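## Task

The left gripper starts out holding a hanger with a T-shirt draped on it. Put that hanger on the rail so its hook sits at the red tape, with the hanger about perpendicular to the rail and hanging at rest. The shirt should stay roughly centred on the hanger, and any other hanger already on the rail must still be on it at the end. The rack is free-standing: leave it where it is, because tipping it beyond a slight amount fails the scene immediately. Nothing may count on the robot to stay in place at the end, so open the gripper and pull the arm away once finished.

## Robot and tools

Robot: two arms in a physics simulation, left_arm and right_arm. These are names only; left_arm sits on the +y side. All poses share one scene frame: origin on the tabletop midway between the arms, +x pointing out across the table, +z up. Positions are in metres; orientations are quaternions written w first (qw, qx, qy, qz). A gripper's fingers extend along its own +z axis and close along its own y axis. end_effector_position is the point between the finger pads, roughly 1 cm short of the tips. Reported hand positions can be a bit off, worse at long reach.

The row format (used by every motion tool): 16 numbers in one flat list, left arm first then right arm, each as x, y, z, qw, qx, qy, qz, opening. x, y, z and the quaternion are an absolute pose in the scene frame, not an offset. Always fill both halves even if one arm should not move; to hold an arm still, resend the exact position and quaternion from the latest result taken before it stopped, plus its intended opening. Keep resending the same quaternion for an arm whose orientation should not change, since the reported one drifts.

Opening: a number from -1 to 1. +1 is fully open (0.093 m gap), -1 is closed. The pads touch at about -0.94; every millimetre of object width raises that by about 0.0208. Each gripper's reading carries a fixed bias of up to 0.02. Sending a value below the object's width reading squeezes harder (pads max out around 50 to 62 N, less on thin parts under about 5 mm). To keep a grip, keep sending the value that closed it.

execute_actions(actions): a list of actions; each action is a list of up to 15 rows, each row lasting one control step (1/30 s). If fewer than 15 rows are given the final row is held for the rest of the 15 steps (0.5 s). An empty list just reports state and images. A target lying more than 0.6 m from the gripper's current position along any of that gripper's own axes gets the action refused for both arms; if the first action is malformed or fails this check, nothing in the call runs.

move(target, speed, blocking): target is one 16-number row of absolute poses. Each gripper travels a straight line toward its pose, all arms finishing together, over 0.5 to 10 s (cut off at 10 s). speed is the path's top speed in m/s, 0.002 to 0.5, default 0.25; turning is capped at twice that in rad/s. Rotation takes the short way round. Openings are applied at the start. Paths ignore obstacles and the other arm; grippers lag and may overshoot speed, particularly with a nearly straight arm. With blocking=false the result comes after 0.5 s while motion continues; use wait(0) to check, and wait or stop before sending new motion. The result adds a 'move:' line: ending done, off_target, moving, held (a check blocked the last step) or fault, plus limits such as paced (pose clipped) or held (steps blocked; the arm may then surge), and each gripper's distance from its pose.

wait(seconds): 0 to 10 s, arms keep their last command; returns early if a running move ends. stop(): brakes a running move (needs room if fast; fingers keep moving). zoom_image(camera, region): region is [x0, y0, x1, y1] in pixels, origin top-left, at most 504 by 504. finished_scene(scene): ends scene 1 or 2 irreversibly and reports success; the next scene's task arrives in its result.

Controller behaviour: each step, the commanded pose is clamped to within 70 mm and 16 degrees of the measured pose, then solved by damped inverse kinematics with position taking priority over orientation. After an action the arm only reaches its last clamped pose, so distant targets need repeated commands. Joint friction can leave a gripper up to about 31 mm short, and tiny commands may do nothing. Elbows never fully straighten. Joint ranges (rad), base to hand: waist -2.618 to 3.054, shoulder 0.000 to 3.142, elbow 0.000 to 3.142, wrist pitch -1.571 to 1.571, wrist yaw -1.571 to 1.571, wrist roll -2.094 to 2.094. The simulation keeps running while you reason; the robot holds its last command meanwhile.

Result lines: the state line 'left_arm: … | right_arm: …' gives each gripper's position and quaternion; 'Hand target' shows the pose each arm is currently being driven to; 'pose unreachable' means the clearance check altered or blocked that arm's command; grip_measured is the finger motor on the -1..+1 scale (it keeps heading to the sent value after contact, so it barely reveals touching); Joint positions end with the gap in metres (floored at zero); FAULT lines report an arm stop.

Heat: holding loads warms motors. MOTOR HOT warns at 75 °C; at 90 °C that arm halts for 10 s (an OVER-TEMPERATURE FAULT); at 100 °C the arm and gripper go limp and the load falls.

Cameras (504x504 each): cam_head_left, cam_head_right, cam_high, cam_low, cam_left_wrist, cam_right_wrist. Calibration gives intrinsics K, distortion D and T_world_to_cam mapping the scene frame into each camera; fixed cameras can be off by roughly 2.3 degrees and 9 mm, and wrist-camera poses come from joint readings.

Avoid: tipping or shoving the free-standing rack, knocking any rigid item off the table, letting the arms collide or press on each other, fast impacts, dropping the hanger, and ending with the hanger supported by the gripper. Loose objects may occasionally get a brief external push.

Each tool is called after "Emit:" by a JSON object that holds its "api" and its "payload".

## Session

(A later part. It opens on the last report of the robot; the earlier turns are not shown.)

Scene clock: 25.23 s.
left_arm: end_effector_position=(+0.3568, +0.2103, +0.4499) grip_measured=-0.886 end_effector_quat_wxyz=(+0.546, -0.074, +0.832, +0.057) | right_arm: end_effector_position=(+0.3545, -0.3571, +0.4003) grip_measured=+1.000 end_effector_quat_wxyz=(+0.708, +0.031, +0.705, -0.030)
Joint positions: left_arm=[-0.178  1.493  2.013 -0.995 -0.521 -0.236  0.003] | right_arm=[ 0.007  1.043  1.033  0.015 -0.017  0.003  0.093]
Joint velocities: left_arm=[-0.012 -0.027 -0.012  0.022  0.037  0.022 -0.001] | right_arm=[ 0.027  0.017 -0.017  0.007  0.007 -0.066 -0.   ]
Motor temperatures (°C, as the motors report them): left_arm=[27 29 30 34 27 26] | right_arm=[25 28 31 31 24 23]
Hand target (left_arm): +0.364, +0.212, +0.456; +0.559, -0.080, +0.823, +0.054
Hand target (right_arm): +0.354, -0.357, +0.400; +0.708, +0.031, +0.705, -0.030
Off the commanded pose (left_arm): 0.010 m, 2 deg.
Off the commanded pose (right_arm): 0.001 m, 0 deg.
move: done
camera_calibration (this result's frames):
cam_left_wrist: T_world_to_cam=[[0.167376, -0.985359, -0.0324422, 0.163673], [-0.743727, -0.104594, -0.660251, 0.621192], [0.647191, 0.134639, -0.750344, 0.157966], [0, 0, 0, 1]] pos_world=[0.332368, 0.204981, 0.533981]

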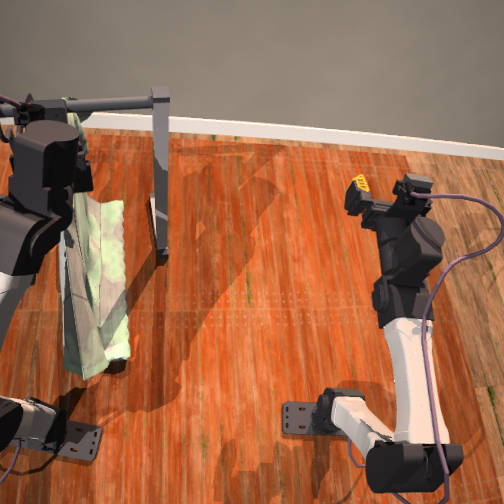

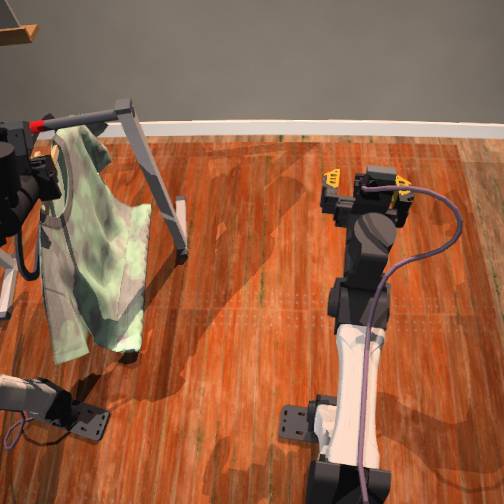

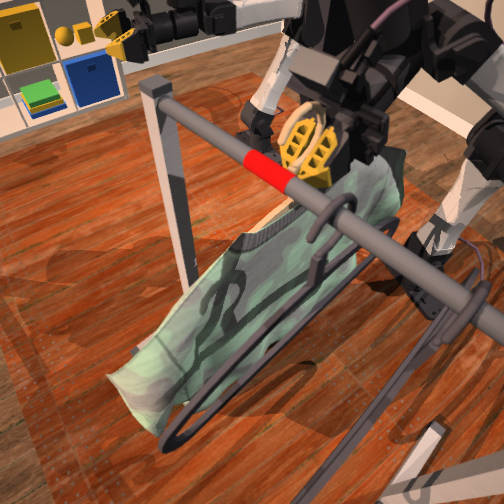

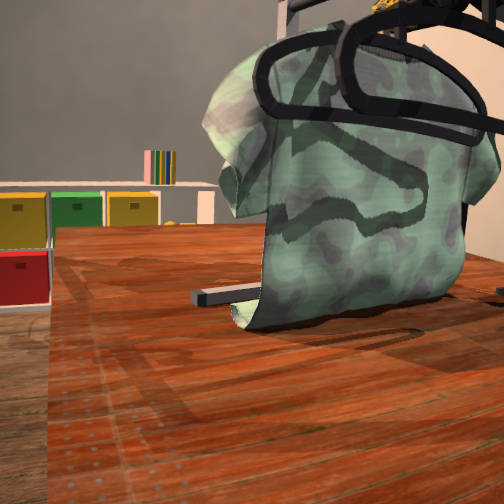

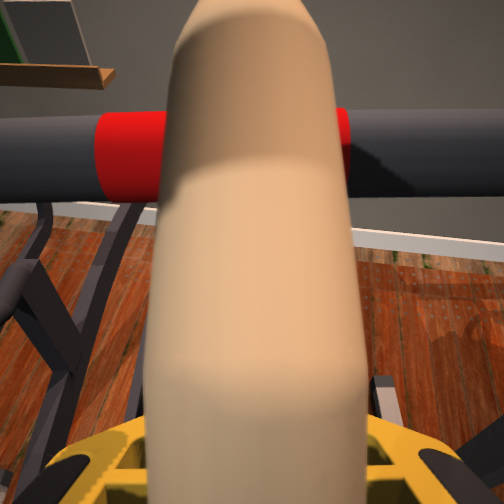

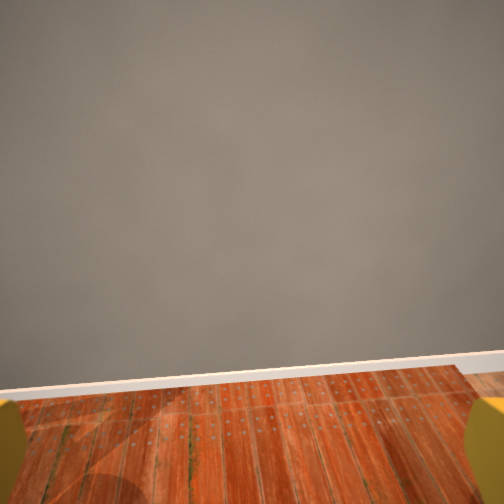

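Emit:
{"api": "zoom_image", "payload": {"camera": "cam_high", "region": [220, 60, 390, 230]}}

Region (220, 60, 390, 230) of cam_high's 504x504 image, scaled by 2.965, with more detail than that image has.

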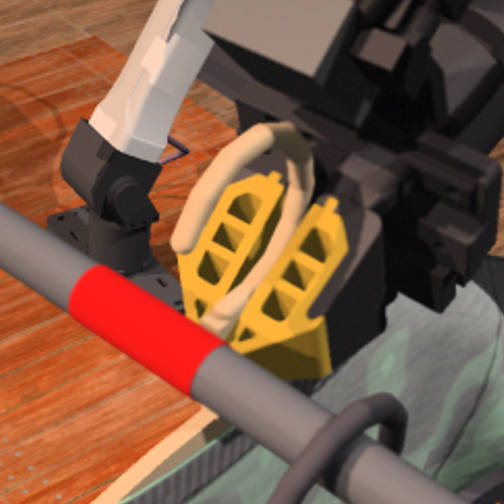

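Emit:
{"api": "move", "payload": {"target": [0.366,0.217,0.468,0.5596,-0.0795,0.8232,0.0540,-0.9,0.354,-0.357,0.400,0.708,0.031,0.705,-0.030,1], "speed": 0.04}}

Emit:
{"api": "move", "payload": {"target": [0.392,0.222,0.467,0.5596,-0.0795,0.8232,0.0540,-0.9,0.354,-0.357,0.400,0.708,0.031,0.705,-0.030,1], "speed": 0.035}}

Scene clock: 33.07 s.
left_arm: end_effector_position=(+0.3629, +0.2143, +0.4598) grip_measured=-0.886 end_effector_quat_wxyz=(+0.552, -0.076, +0.829, +0.055) | right_arm: end_effector_position=(+0.3545, -0.3571, +0.4003) grip_measured=+1.000 end_effector_quat_wxyz=(+0.708, +0.031, +0.705, -0.030)
Joint positions: left_arm=[-0.155  1.527  2.081 -1.01  -0.501 -0.224  0.003] | right_arm=[ 0.007  1.043  1.033  0.015 -0.017  0.003  0.093]
Joint velocities: left_arm=[-0.007 -0.007 -0.002 -0.007  0.007  0.037 -0.001] | right_arm=[ 0.002 -0.012 -0.012  0.007 -0.007 -0.022  0.   ]
Motor temperatures (°C, as the motors report them): left_arm=[27 30 31 36 27 26] | right_arm=[25 28 32 32 24 23]
Hand target (left_arm): +0.366, +0.217, +0.468; +0.560, -0.079, +0.823, +0.054
Hand target (right_arm): +0.354, -0.357, +0.400; +0.708, +0.031, +0.705, -0.030
Off the commanded pose (left_arm): 0.009 m, 1 deg.
Off the commanded pose (right_arm): 0.001 m, 0 deg.
move: done
camera_calibration (this result's frames):
cam_left_wrist: T_world_to_cam=[[0.168514, -0.98536, -0.0258714, 0.163482], [-0.734901, -0.108103, -0.669503, 0.634513], [0.656905, 0.131833, -0.742359, 0.154279], [0, 0, 0, 1]] pos_world=[0.337409, 0.209342, 0.543568]

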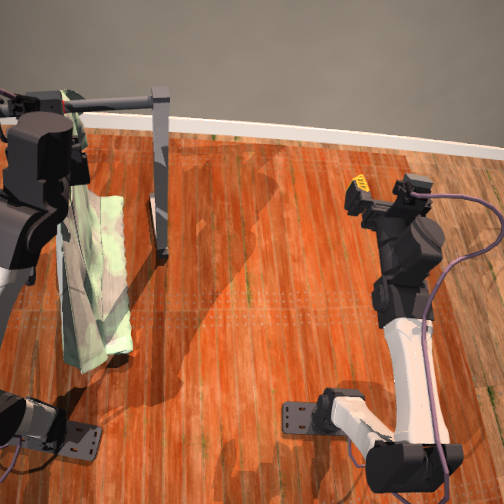

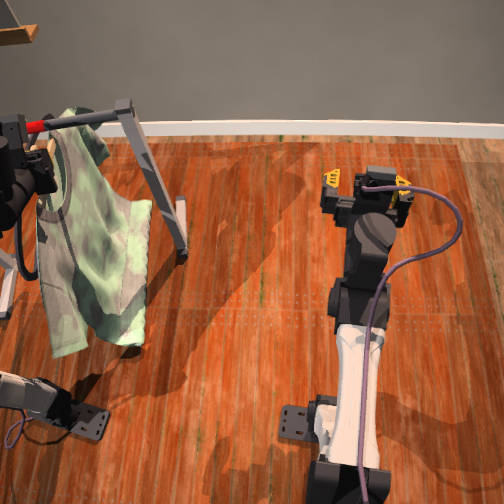

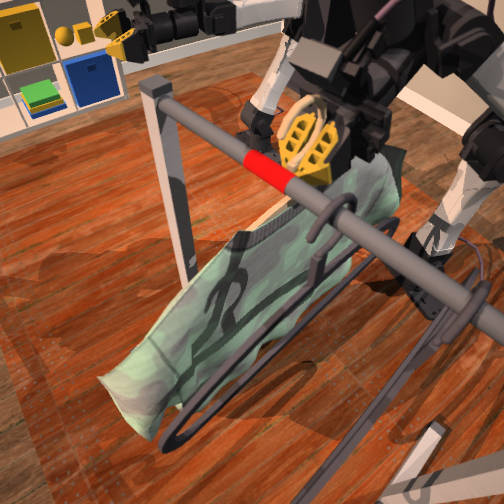

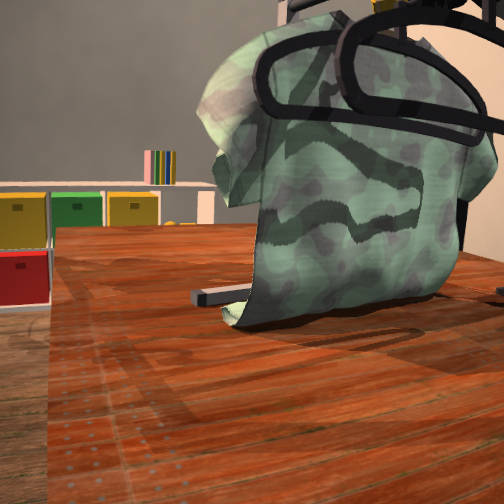

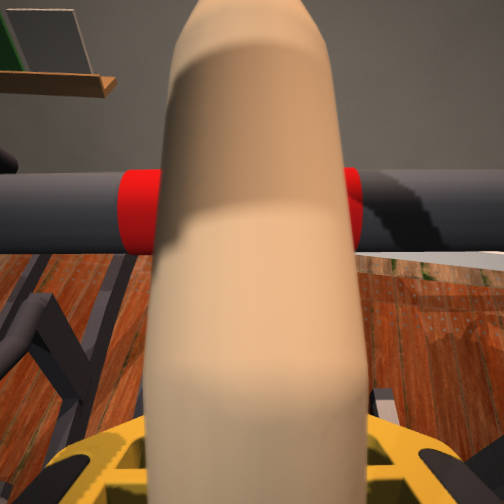

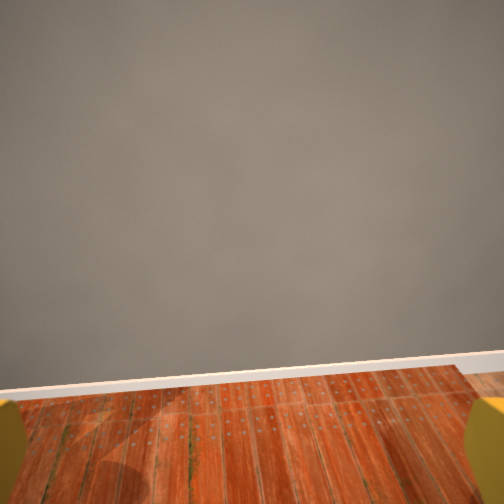

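Scene clock: 34.30 s.
left_arm: end_effector_position=(+0.3868, +0.2200, +0.4525) grip_measured=-0.886 end_effector_quat_wxyz=(+0.541, -0.074, +0.836, +0.059) | right_arm: end_effector_position=(+0.3545, -0.3571, +0.4003) grip_measured=+1.000 end_effector_quat_wxyz=(+0.708, +0.031, +0.705, -0.030)
Joint positions: left_arm=[-0.104  1.606  2.147 -1.013 -0.456 -0.201  0.003] | right_arm=[ 0.007  1.043  1.033  0.015 -0.017  0.003  0.093]
Joint velocities: left_arm=[-0.007  0.007 -0.007  0.022  0.037  0.022 -0.001] | right_arm=[ 0.007  0.012 -0.002  0.081  0.007 -0.022 -0.001]
Motor temperatures (°C, as the motors report them): left_arm=[27 30 31 36 27 26] | right_arm=[25 28 32 32 24 23]
Hand target (left_arm): +0.391, +0.223, +0.466; +0.560, -0.080, +0.823, +0.054
Hand target (right_arm): +0.354, -0.357, +0.400; +0.708, +0.031, +0.705, -0.030
Off the commanded pose (left_arm): 0.016 m, 3 deg.
Off the commanded pose (right_arm): 0.001 m, 0 deg.
move: off_target (left_arm)
camera_calibration (this result's frames):
cam_left_wrist: T_world_to_cam=[[0.168317, -0.985026, -0.0373273, 0.170052], [-0.75257, -0.103955, -0.650256, 0.645039], [0.636638, 0.137541, -0.758798, 0.146433], [0, 0, 0, 1]] pos_world=[0.363589, 0.21442, 0.536901]

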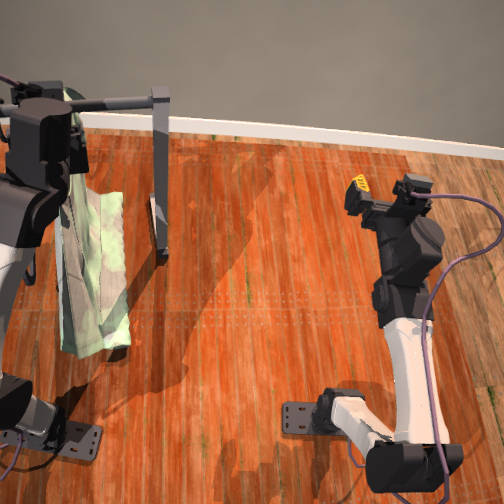

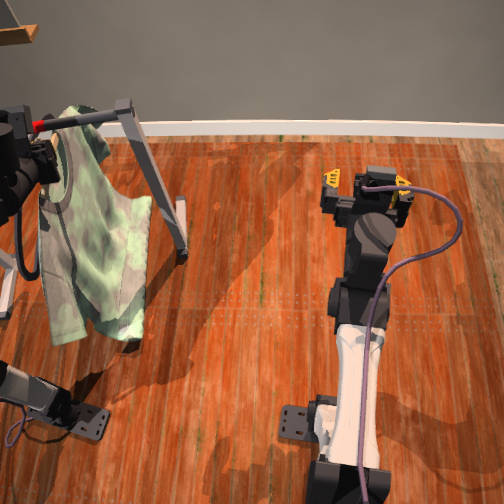

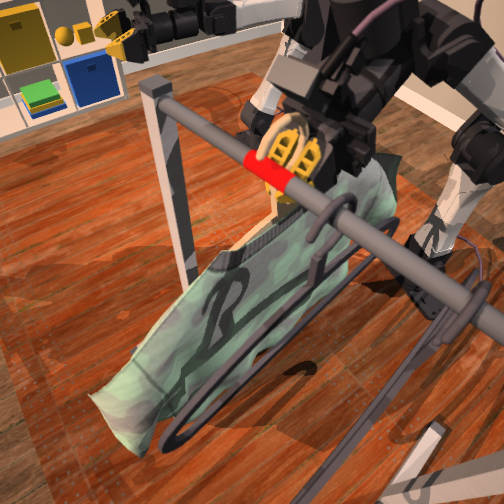

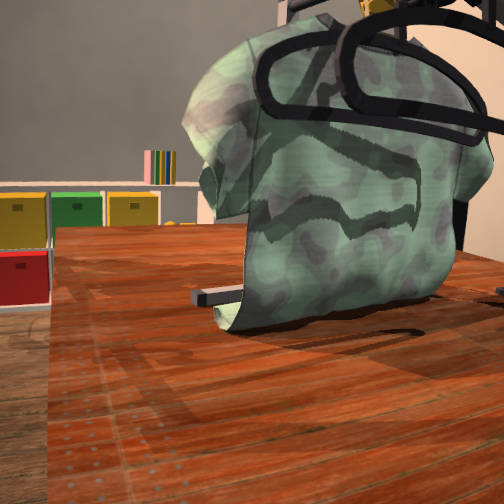

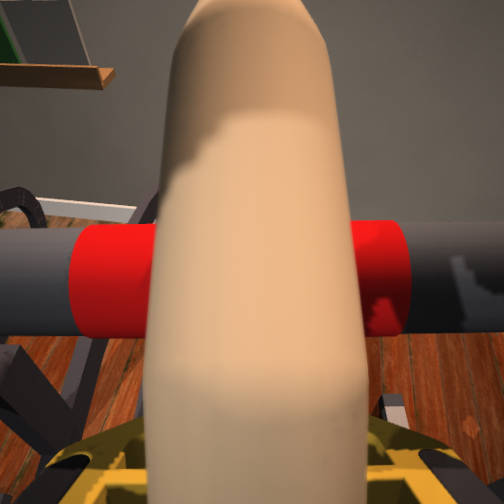

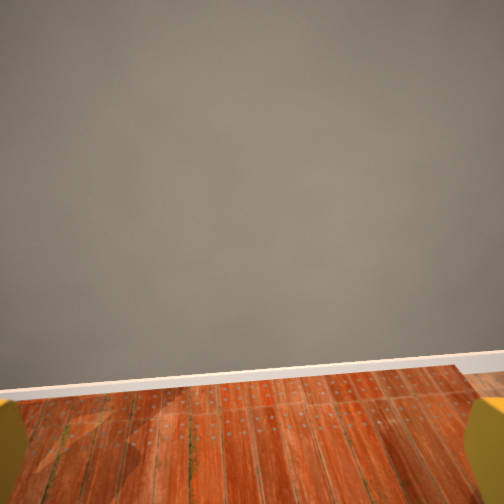

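Emit:
{"api": "zoom_image", "payload": {"camera": "cam_high", "region": [220, 60, 390, 230]}}

Emit:
{"api": "zoom_image", "payload": {"camera": "cam_low", "region": [260, 0, 460, 100]}}

Region (220, 60, 390, 230) of cam_high's 504x504 image, scaled by 2.965, with more detail than that image has.

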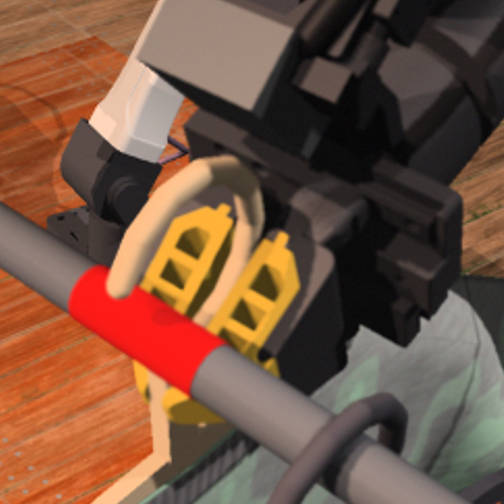

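Region (260, 0, 460, 100) of cam_low's 504x504 image, scaled by 2.520, with more detail than that image has.

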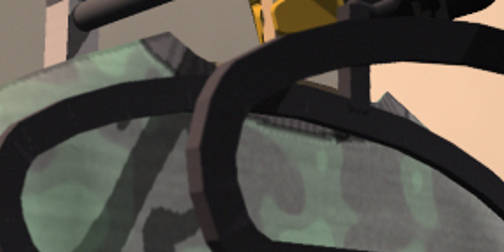

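Emit:
{"api": "move", "payload": {"target": [0.409,0.2255,0.443,0.5596,-0.0795,0.8232,0.0540,-0.9,0.354,-0.357,0.400,0.708,0.031,0.705,-0.030,1], "speed": 0.03}}

Emit:
{"api": "zoom_image", "payload": {"camera": "cam_high", "region": [220, 60, 390, 230]}}

Scene clock: 36.47 s.
left_arm: end_effector_position=(+0.4063, +0.2221, +0.4384) grip_measured=-0.886 end_effector_quat_wxyz=(+0.547, -0.076, +0.832, +0.055) | right_arm: end_effector_position=(+0.3545, -0.3571, +0.4003) grip_measured=+1.000 end_effector_quat_wxyz=(+0.708, +0.031, +0.705, -0.030)
Joint positions: left_arm=[-0.076  1.606  2.052 -0.896 -0.43  -0.189  0.003] | right_arm=[ 0.007  1.043  1.033  0.015 -0.017  0.003  0.093]
Joint velocities: left_arm=[-0.007 -0.002 -0.007 -0.022 -0.066  0.022  0.   ] | right_arm=[-0.007  0.002 -0.007  0.066 -0.066  0.007 -0.001]
Motor temperatures (°C, as the motors report them): left_arm=[27 30 31 37 27 26] | right_arm=[25 28 32 33 24 23]
Hand target (left_arm): +0.409, +0.226, +0.443; +0.559, -0.080, +0.824, +0.054
Hand target (right_arm): +0.354, -0.357, +0.400; +0.708, +0.031, +0.705, -0.030
Off the commanded pose (left_arm): 0.006 m, 2 deg.
Off the commanded pose (right_arm): 0.001 m, 0 deg.
move: done
camera_calibration (this result's frames):
cam_left_wrist: T_world_to_cam=[[0.168065, -0.985369, -0.0283342, 0.164557], [-0.742199, -0.107569, -0.661491, 0.652246], [0.648765, 0.132203, -0.749418, 0.11514], [0, 0, 0, 1]] pos_world=[0.381741, 0.217089, 0.522406]

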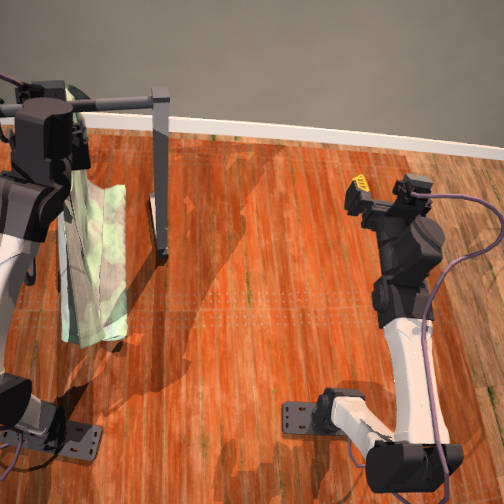

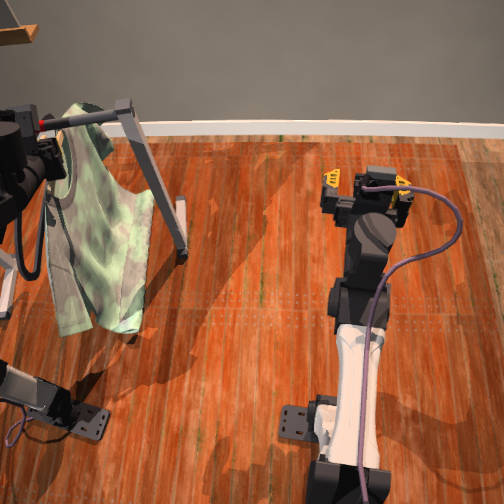

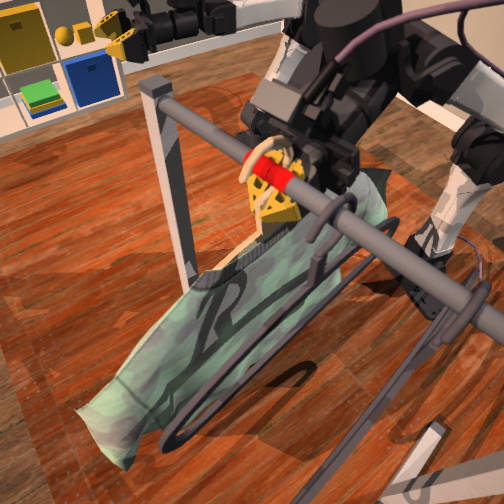

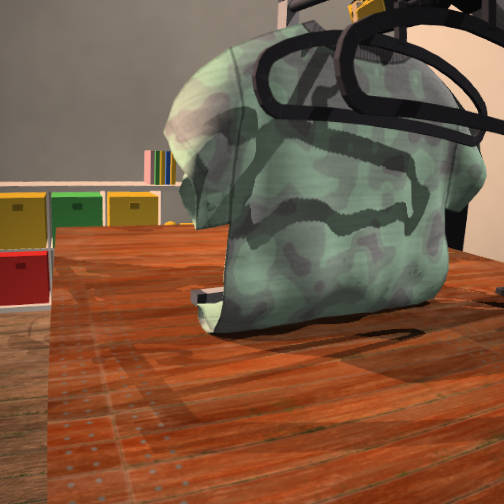

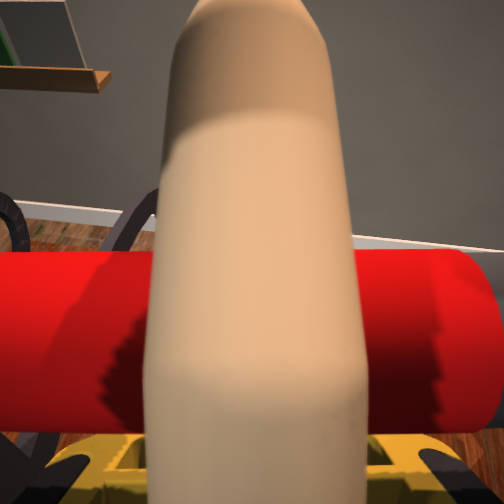

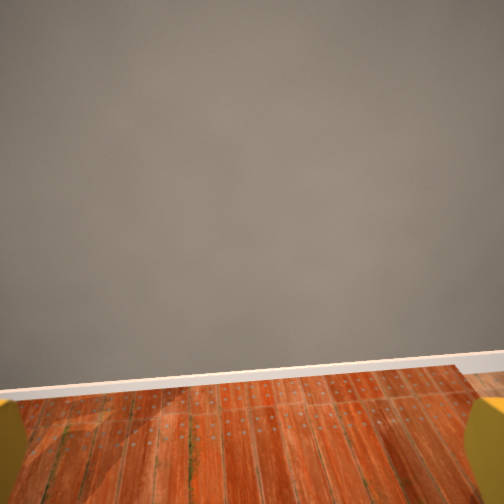

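Region (220, 60, 390, 230) of cam_high's 504x504 image, scaled by 2.965, with more detail than that image has.

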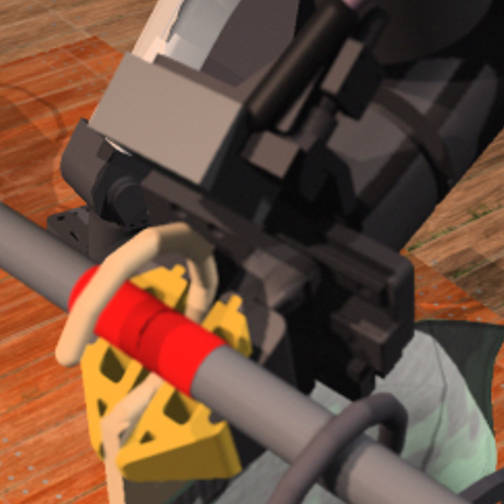

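Emit:
{"api": "move", "payload": {"target": [0.407,0.2255,0.429,0.5596,-0.0795,0.8232,0.0540,-0.9,0.354,-0.357,0.400,0.708,0.031,0.705,-0.030,1], "speed": 0.02}}

Emit:
{"api": "zoom_image", "payload": {"camera": "cam_high", "region": [220, 60, 390, 230]}}

Scene clock: 37.77 s.
left_arm: end_effector_position=(+0.4072, +0.2218, +0.4226) grip_measured=-0.886 end_effector_quat_wxyz=(+0.545, -0.075, +0.833, +0.056) | right_arm: end_effector_position=(+0.3545, -0.3571, +0.4003) grip_measured=+1.000 end_effector_quat_wxyz=(+0.708, +0.031, +0.705, -0.030)
Joint positions: left_arm=[-0.076  1.568  1.94  -0.826 -0.43  -0.189  0.003] | right_arm=[ 0.007  1.043  1.033  0.015 -0.017  0.003  0.093]
Joint velocities: left_arm=[ 0.002 -0.007 -0.022  0.081  0.066  0.037 -0.001] | right_arm=[ 0.002 -0.017  0.002  0.066 -0.051 -0.007 -0.   ]
Motor temperatures (°C, as the motors report them): left_arm=[27 30 31 37 27 26] | right_arm=[25 28 32 33 24 23]
Hand target (left_arm): +0.407, +0.226, +0.429; +0.559, -0.080, +0.824, +0.054
Hand target (right_arm): +0.354, -0.357, +0.400; +0.708, +0.031, +0.705, -0.030
Off the commanded pose (left_arm): 0.007 m, 2 deg.
Off the commanded pose (right_arm): 0.001 m, 0 deg.
move: done
camera_calibration (this result's frames):
cam_left_wrist: T_world_to_cam=[[0.167925, -0.985328, -0.0304834, 0.16467], [-0.745344, -0.106666, -0.658092, 0.642119], [0.645185, 0.133231, -0.75232, 0.105275], [0, 0, 0, 1]] pos_world=[0.383025, 0.21672, 0.506793]

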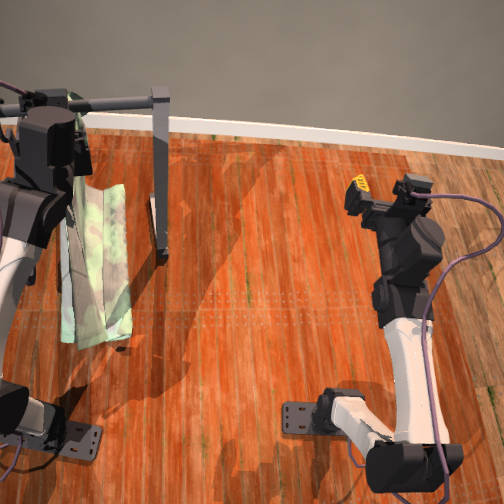

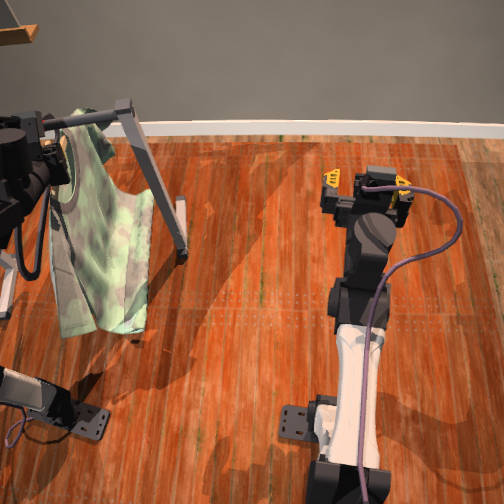

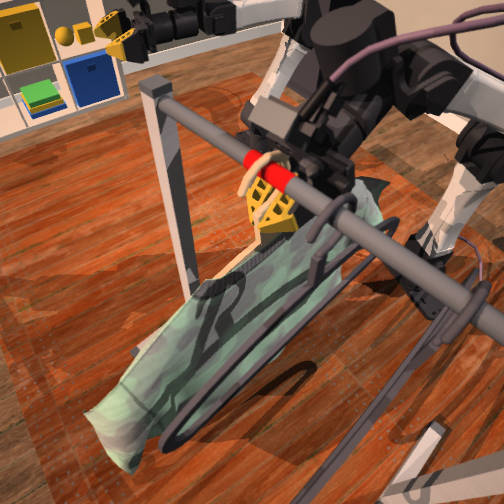

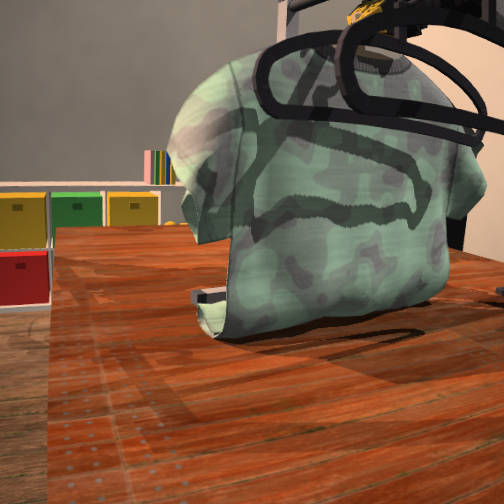

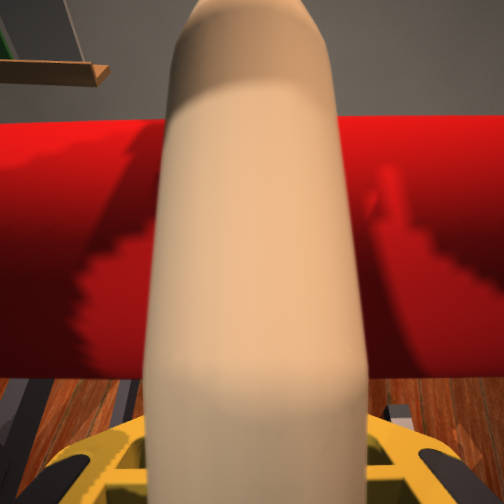

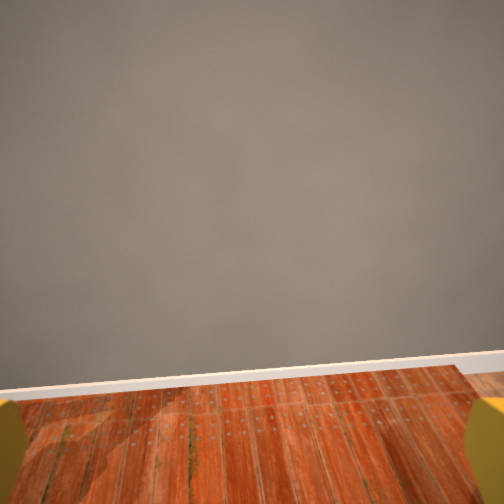

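Region (220, 60, 390, 230) of cam_high's 504x504 image, scaled by 2.965, with more detail than that image has.

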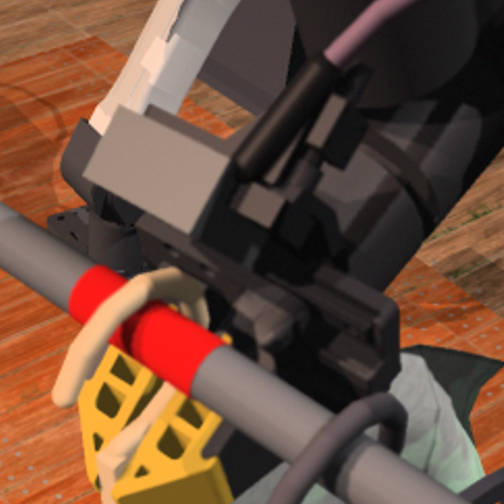

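Emit:
{"api": "execute_actions", "payload": {"actions": [[[0.407,0.2255,0.429,0.5596,-0.0795,0.8232,0.0540,-0.8,0.354,-0.357,0.400,0.708,0.031,0.705,-0.030,1],[0.407,0.2255,0.429,0.5596,-0.0795,0.8232,0.0540,-0.76,0.354,-0.357,0.400,0.708,0.031,0.705,-0.030,1],[0.407,0.2255,0.429,0.5596,-0.0795,0.8232,0.0540,-0.73,0.354,-0.357,0.400,0.708,0.031,0.705,-0.030,1],[0.407,0.2255,0.429,0.5596,-0.0795,0.8232,0.0540,-0.71,0.354,-0.357,0.400,0.708,0.031,0.705,-0.030,1],[0.407,0.2255,0.429,0.5596,-0.0795,0.8232,0.0540,-0.69,0.354,-0.357,0.400,0.708,0.031,0.705,-0.030,1],[0.407,0.2255,0.429,0.5596,-0.0795,0.8232,0.0540,-0.67,0.354,-0.357,0.400,0.708,0.031,0.705,-0.030,1],[0.407,0.2255,0.429,0.5596,-0.0795,0.8232,0.0540,-0.65,0.354,-0.357,0.400,0.708,0.031,0.705,-0.030,1],[0.407,0.2255,0.429,0.5596,-0.0795,0.8232,0.0540,-0.62,0.354,-0.357,0.400,0.708,0.031,0.705,-0.030,1],[0.407,0.2255,0.429,0.5596,-0.0795,0.8232,0.0540,-0.58,0.354,-0.357,0.400,0.708,0.031,0.705,-0.030,1],[0.407,0.2255,0.429,0.5596,-0.0795,0.8232,0.0540,-0.52,0.354,-0.357,0.400,0.708,0.031,0.705,-0.030,1],[0.407,0.2255,0.429,0.5596,-0.0795,0.8232,0.0540,-0.45,0.354,-0.357,0.400,0.708,0.031,0.705,-0.030,1],[0.407,0.2255,0.429,0.5596,-0.0795,0.8232,0.0540,-0.38,0.354,-0.357,0.400,0.708,0.031,0.705,-0.030,1],[0.407,0.2255,0.429,0.5596,-0.0795,0.8232,0.0540,-0.3,0.354,-0.357,0.400,0.708,0.031,0.705,-0.030,1]]]}}

Scene clock: 38.87 s.
left_arm: end_effector_position=(+0.4079, +0.2216, +0.4327) grip_measured=-0.304 end_effector_quat_wxyz=(+0.561, -0.079, +0.822, +0.050) | right_arm: end_effector_position=(+0.3545, -0.3571, +0.4003) grip_measured=+1.000 end_effector_quat_wxyz=(+0.708, +0.031, +0.705, -0.030)
Joint positions: left_arm=[-0.076  1.56   1.939 -0.792 -0.43  -0.189  0.031] | right_arm=[ 0.007  1.043  1.033  0.015 -0.017  0.003  0.093]
Joint velocities: left_arm=[ 0.007 -0.017  0.002  0.051  0.022 -0.022  0.003] | right_arm=[ 0.007 -0.012  0.002 -0.022 -0.007 -0.037  0.   ]
Motor temperatures (°C, as the motors report them): left_arm=[27 30 32 37 27 26] | right_arm=[25 28 32 33 24 23]
Hand target (left_arm): +0.407, +0.225, +0.429; +0.559, -0.080, +0.823, +0.054
Hand target (right_arm): +0.354, -0.357, +0.400; +0.708, +0.031, +0.705, -0.030
Off the commanded pose (left_arm): 0.005 m, 1 deg.
Off the commanded pose (right_arm): 0.001 m, 0 deg.
camera_calibration (this result's frames):
cam_left_wrist: T_world_to_cam=[[0.168783, -0.985575, -0.0124454, 0.156573], [-0.718479, -0.114378, -0.68608, 0.652071], [0.67476, 0.12474, -0.72742, 0.0914685], [0, 0, 0, 1]] pos_world=[0.380353, 0.217487, 0.515857]

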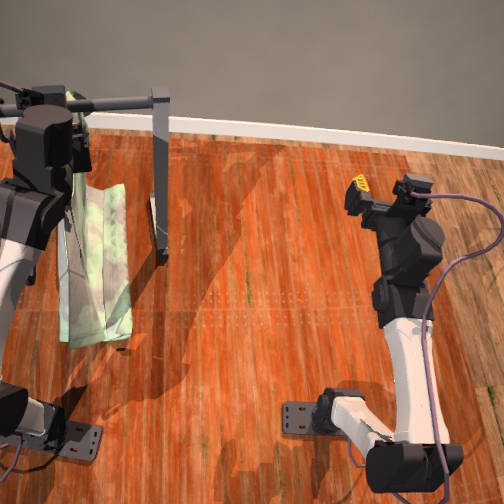

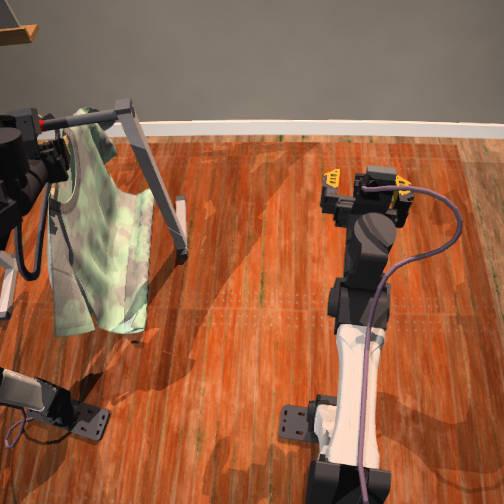

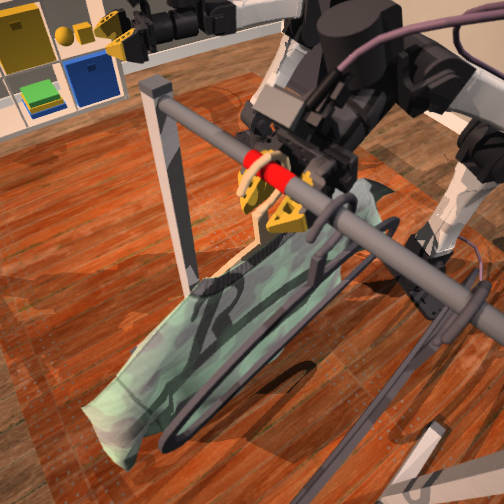

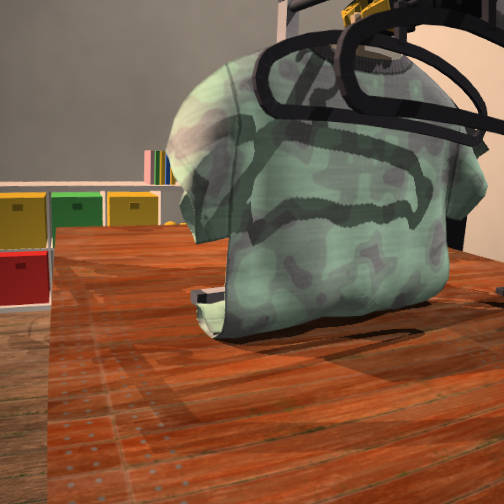

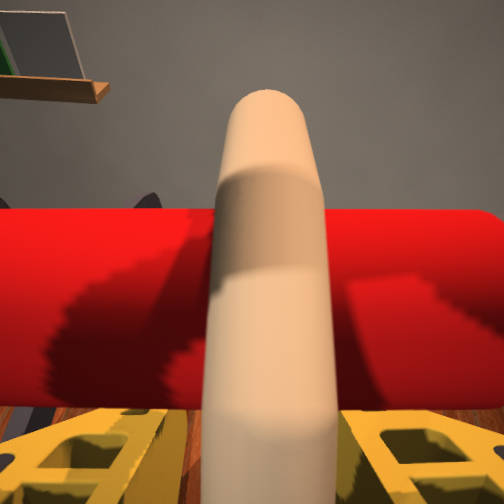

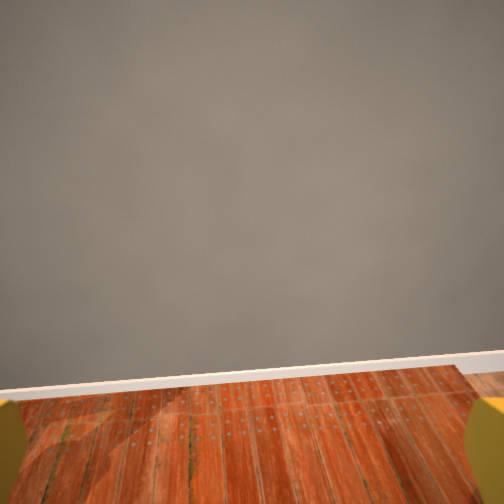

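Emit:
{"api": "move", "payload": {"target": [0.30,0.197,0.45,0.5596,-0.0795,0.8232,0.0540,-0.15,0.354,-0.357,0.400,0.708,0.031,0.705,-0.030,1], "speed": 0.12}}

Emit:
{"api": "move", "payload": {"target": [0.20,0.10,0.50,0.683,0.183,0.683,-0.183,-0.15,0.354,-0.357,0.400,0.708,0.031,0.705,-0.030,1], "speed": 0.25}}

Scene clock: 40.70 s.
left_arm: end_effector_position=(+0.3033, +0.1963, +0.4609) grip_measured=-0.152 end_effector_quat_wxyz=(+0.571, -0.084, +0.815, +0.048) | right_arm: end_effector_position=(+0.3545, -0.3571, +0.4003) grip_measured=+1.000 end_effector_quat_wxyz=(+0.708, +0.031, +0.705, -0.030)
Joint positions: left_arm=[-0.347  1.344  1.901 -1.015 -0.684 -0.32   0.038] | right_arm=[ 0.007  1.043  1.033  0.015 -0.017  0.003  0.093]
Joint velocities: left_arm=[ 0.007  0.002 -0.007  0.022  0.022  0.007 -0.001] | right_arm=[ 0.012  0.002 -0.012 -0.081 -0.037 -0.051  0.   ]
Motor temperatures (°C, as the motors report them): left_arm=[27 31 32 37 27 26] | right_arm=[25 28 32 33 24 23]
Hand target (left_arm): +0.300, +0.195, +0.452; +0.560, -0.078, +0.823, +0.056
Hand target (right_arm): +0.354, -0.357, +0.400; +0.708, +0.031, +0.705, -0.030
Off the commanded pose (left_arm): 0.011 m, 2 deg.
Off the commanded pose (right_arm): 0.001 m, 0 deg.
move: off_target (left_arm)
camera_calibration (this result's frames):
cam_left_wrist: T_world_to_cam=[[0.175529, -0.98447, -0.00302423, 0.14301], [-0.699908, -0.122631, -0.703627, 0.597478], [0.692329, 0.125624, -0.710563, 0.172461], [0, 0, 0, 1]] pos_world=[0.273677, 0.192393, 0.543379]

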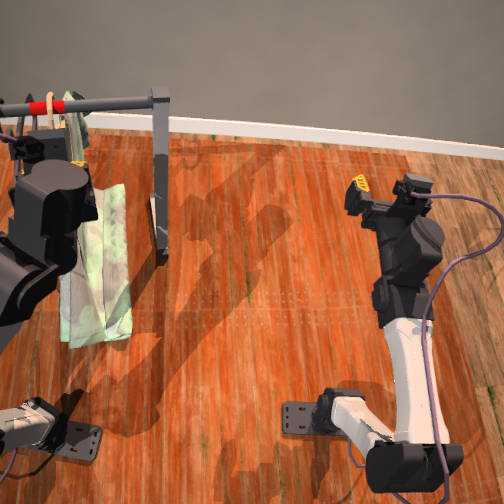

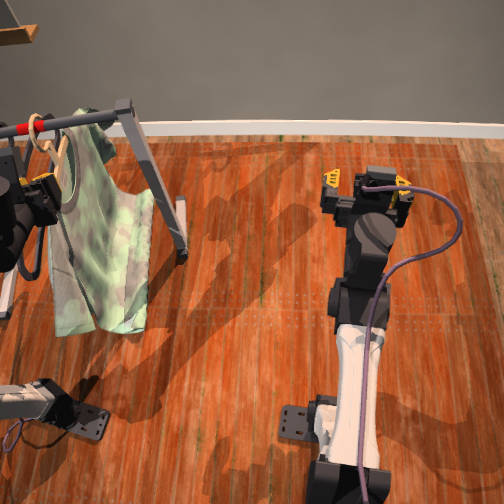

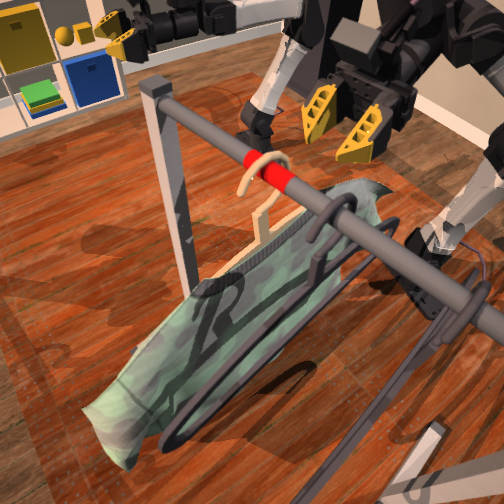

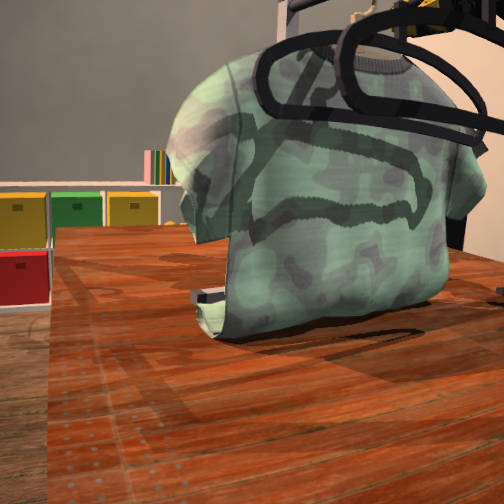

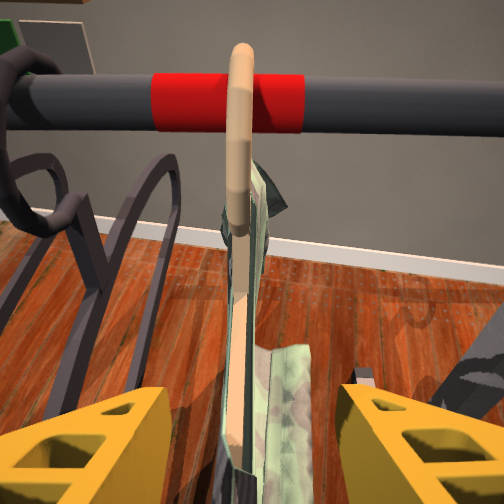

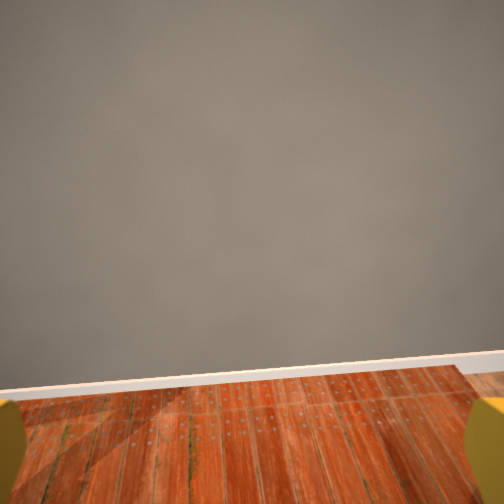

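Scene clock: 42.83 s.
left_arm: end_effector_position=(+0.2032, +0.1013, +0.5070) grip_measured=-0.152 end_effector_quat_wxyz=(+0.685, +0.175, +0.685, -0.179) | right_arm: end_effector_position=(+0.3545, -0.3571, +0.4003) grip_measured=+1.000 end_effector_quat_wxyz=(+0.708, +0.031, +0.705, -0.030)
Joint positions: left_arm=[-0.635  0.957  1.496 -0.538 -0.332 -0.005  0.038] | right_arm=[ 0.007  1.043  1.033  0.015 -0.017  0.003  0.093]
Joint velocities: left_arm=[-0.002 -0.007 -0.002 -0.007 -0.022  0.007  0.   ] | right_arm=[-0.012  0.017 -0.002  0.022 -0.022 -0.081 -0.   ]
Motor temperatures (°C, as the motors report them): left_arm=[27 31 31 37 27 26] | right_arm=[25 28 33 33 24 23]
Hand target (left_arm): +0.200, +0.098, +0.501; +0.682, +0.185, +0.684, -0.182
Hand target (right_arm): +0.354, -0.357, +0.400; +0.708, +0.031, +0.705, -0.030
Off the commanded pose (left_arm): 0.008 m, 1 deg.
Off the commanded pose (right_arm): 0.001 m, 0 deg.
move: done
camera_calibration (this result's frames):
cam_left_wrist: T_world_to_cam=[[-0.492266, -0.870238, -0.0189634, 0.199362], [-0.361946, 0.224458, -0.904773, 0.546317], [0.791624, -0.438525, -0.425472, 0.178896], [0, 0, 0, 1]] pos_world=[0.154258, 0.129318, 0.574189]

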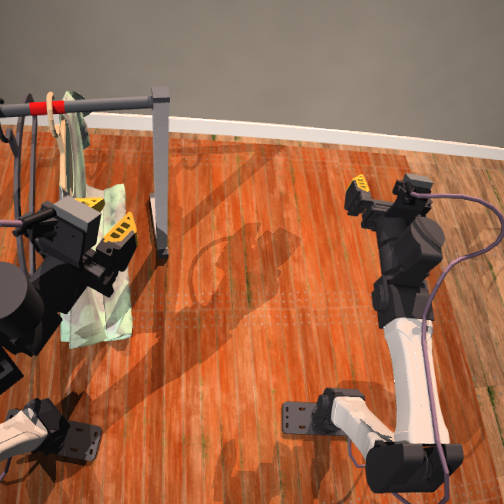

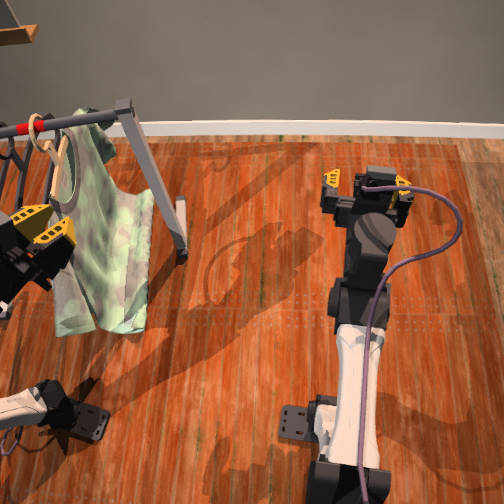

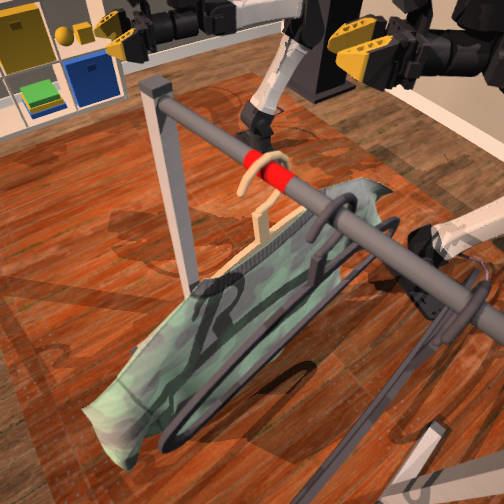

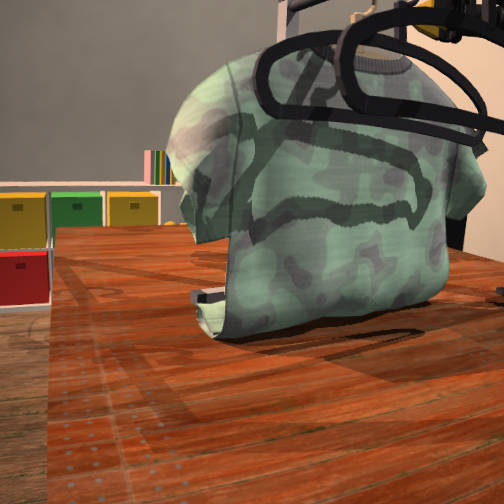

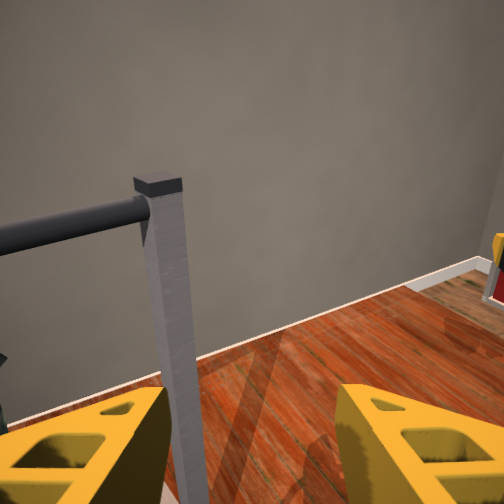

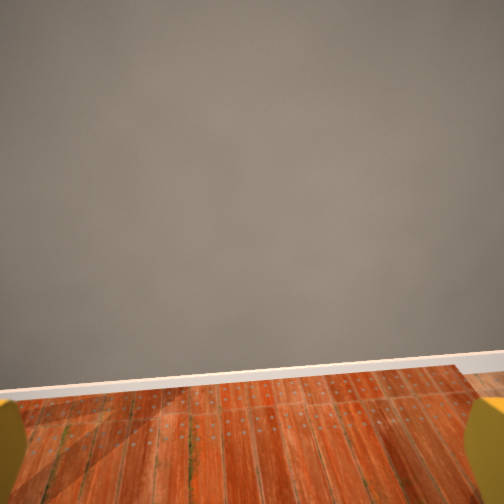

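Checking that the shirt is centred before I finish.

Emit:
{"api": "zoom_image", "payload": {"camera": "cam_low", "region": [160, 0, 504, 240]}}

Emit:
{"api": "zoom_image", "payload": {"camera": "cam_head_right", "region": [0, 90, 160, 250]}}

Region (160, 0, 504, 240) of cam_low's 504x504 image, scaled by 1.465, with more detail than that image has; it fills the top 352 rows of this view, and the rest is white.

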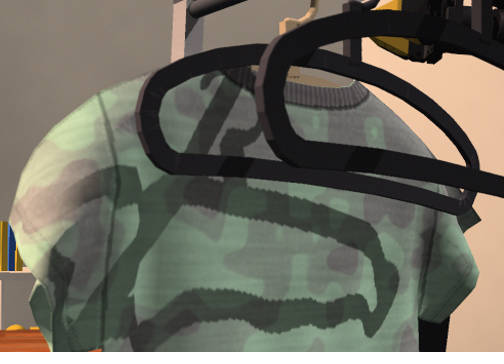

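Region (0, 90, 160, 250) of cam_head_right's 504x504 image, scaled by 3.150, with more detail than that image has.

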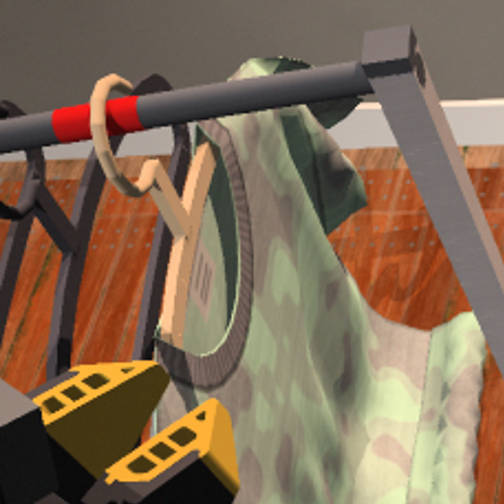

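The shirt is centred, the hook is on the tape, and the hanger is still.

Emit:
{"api": "finished_scene", "payload": {"scene": 1}}

The scene is finished: the task was done.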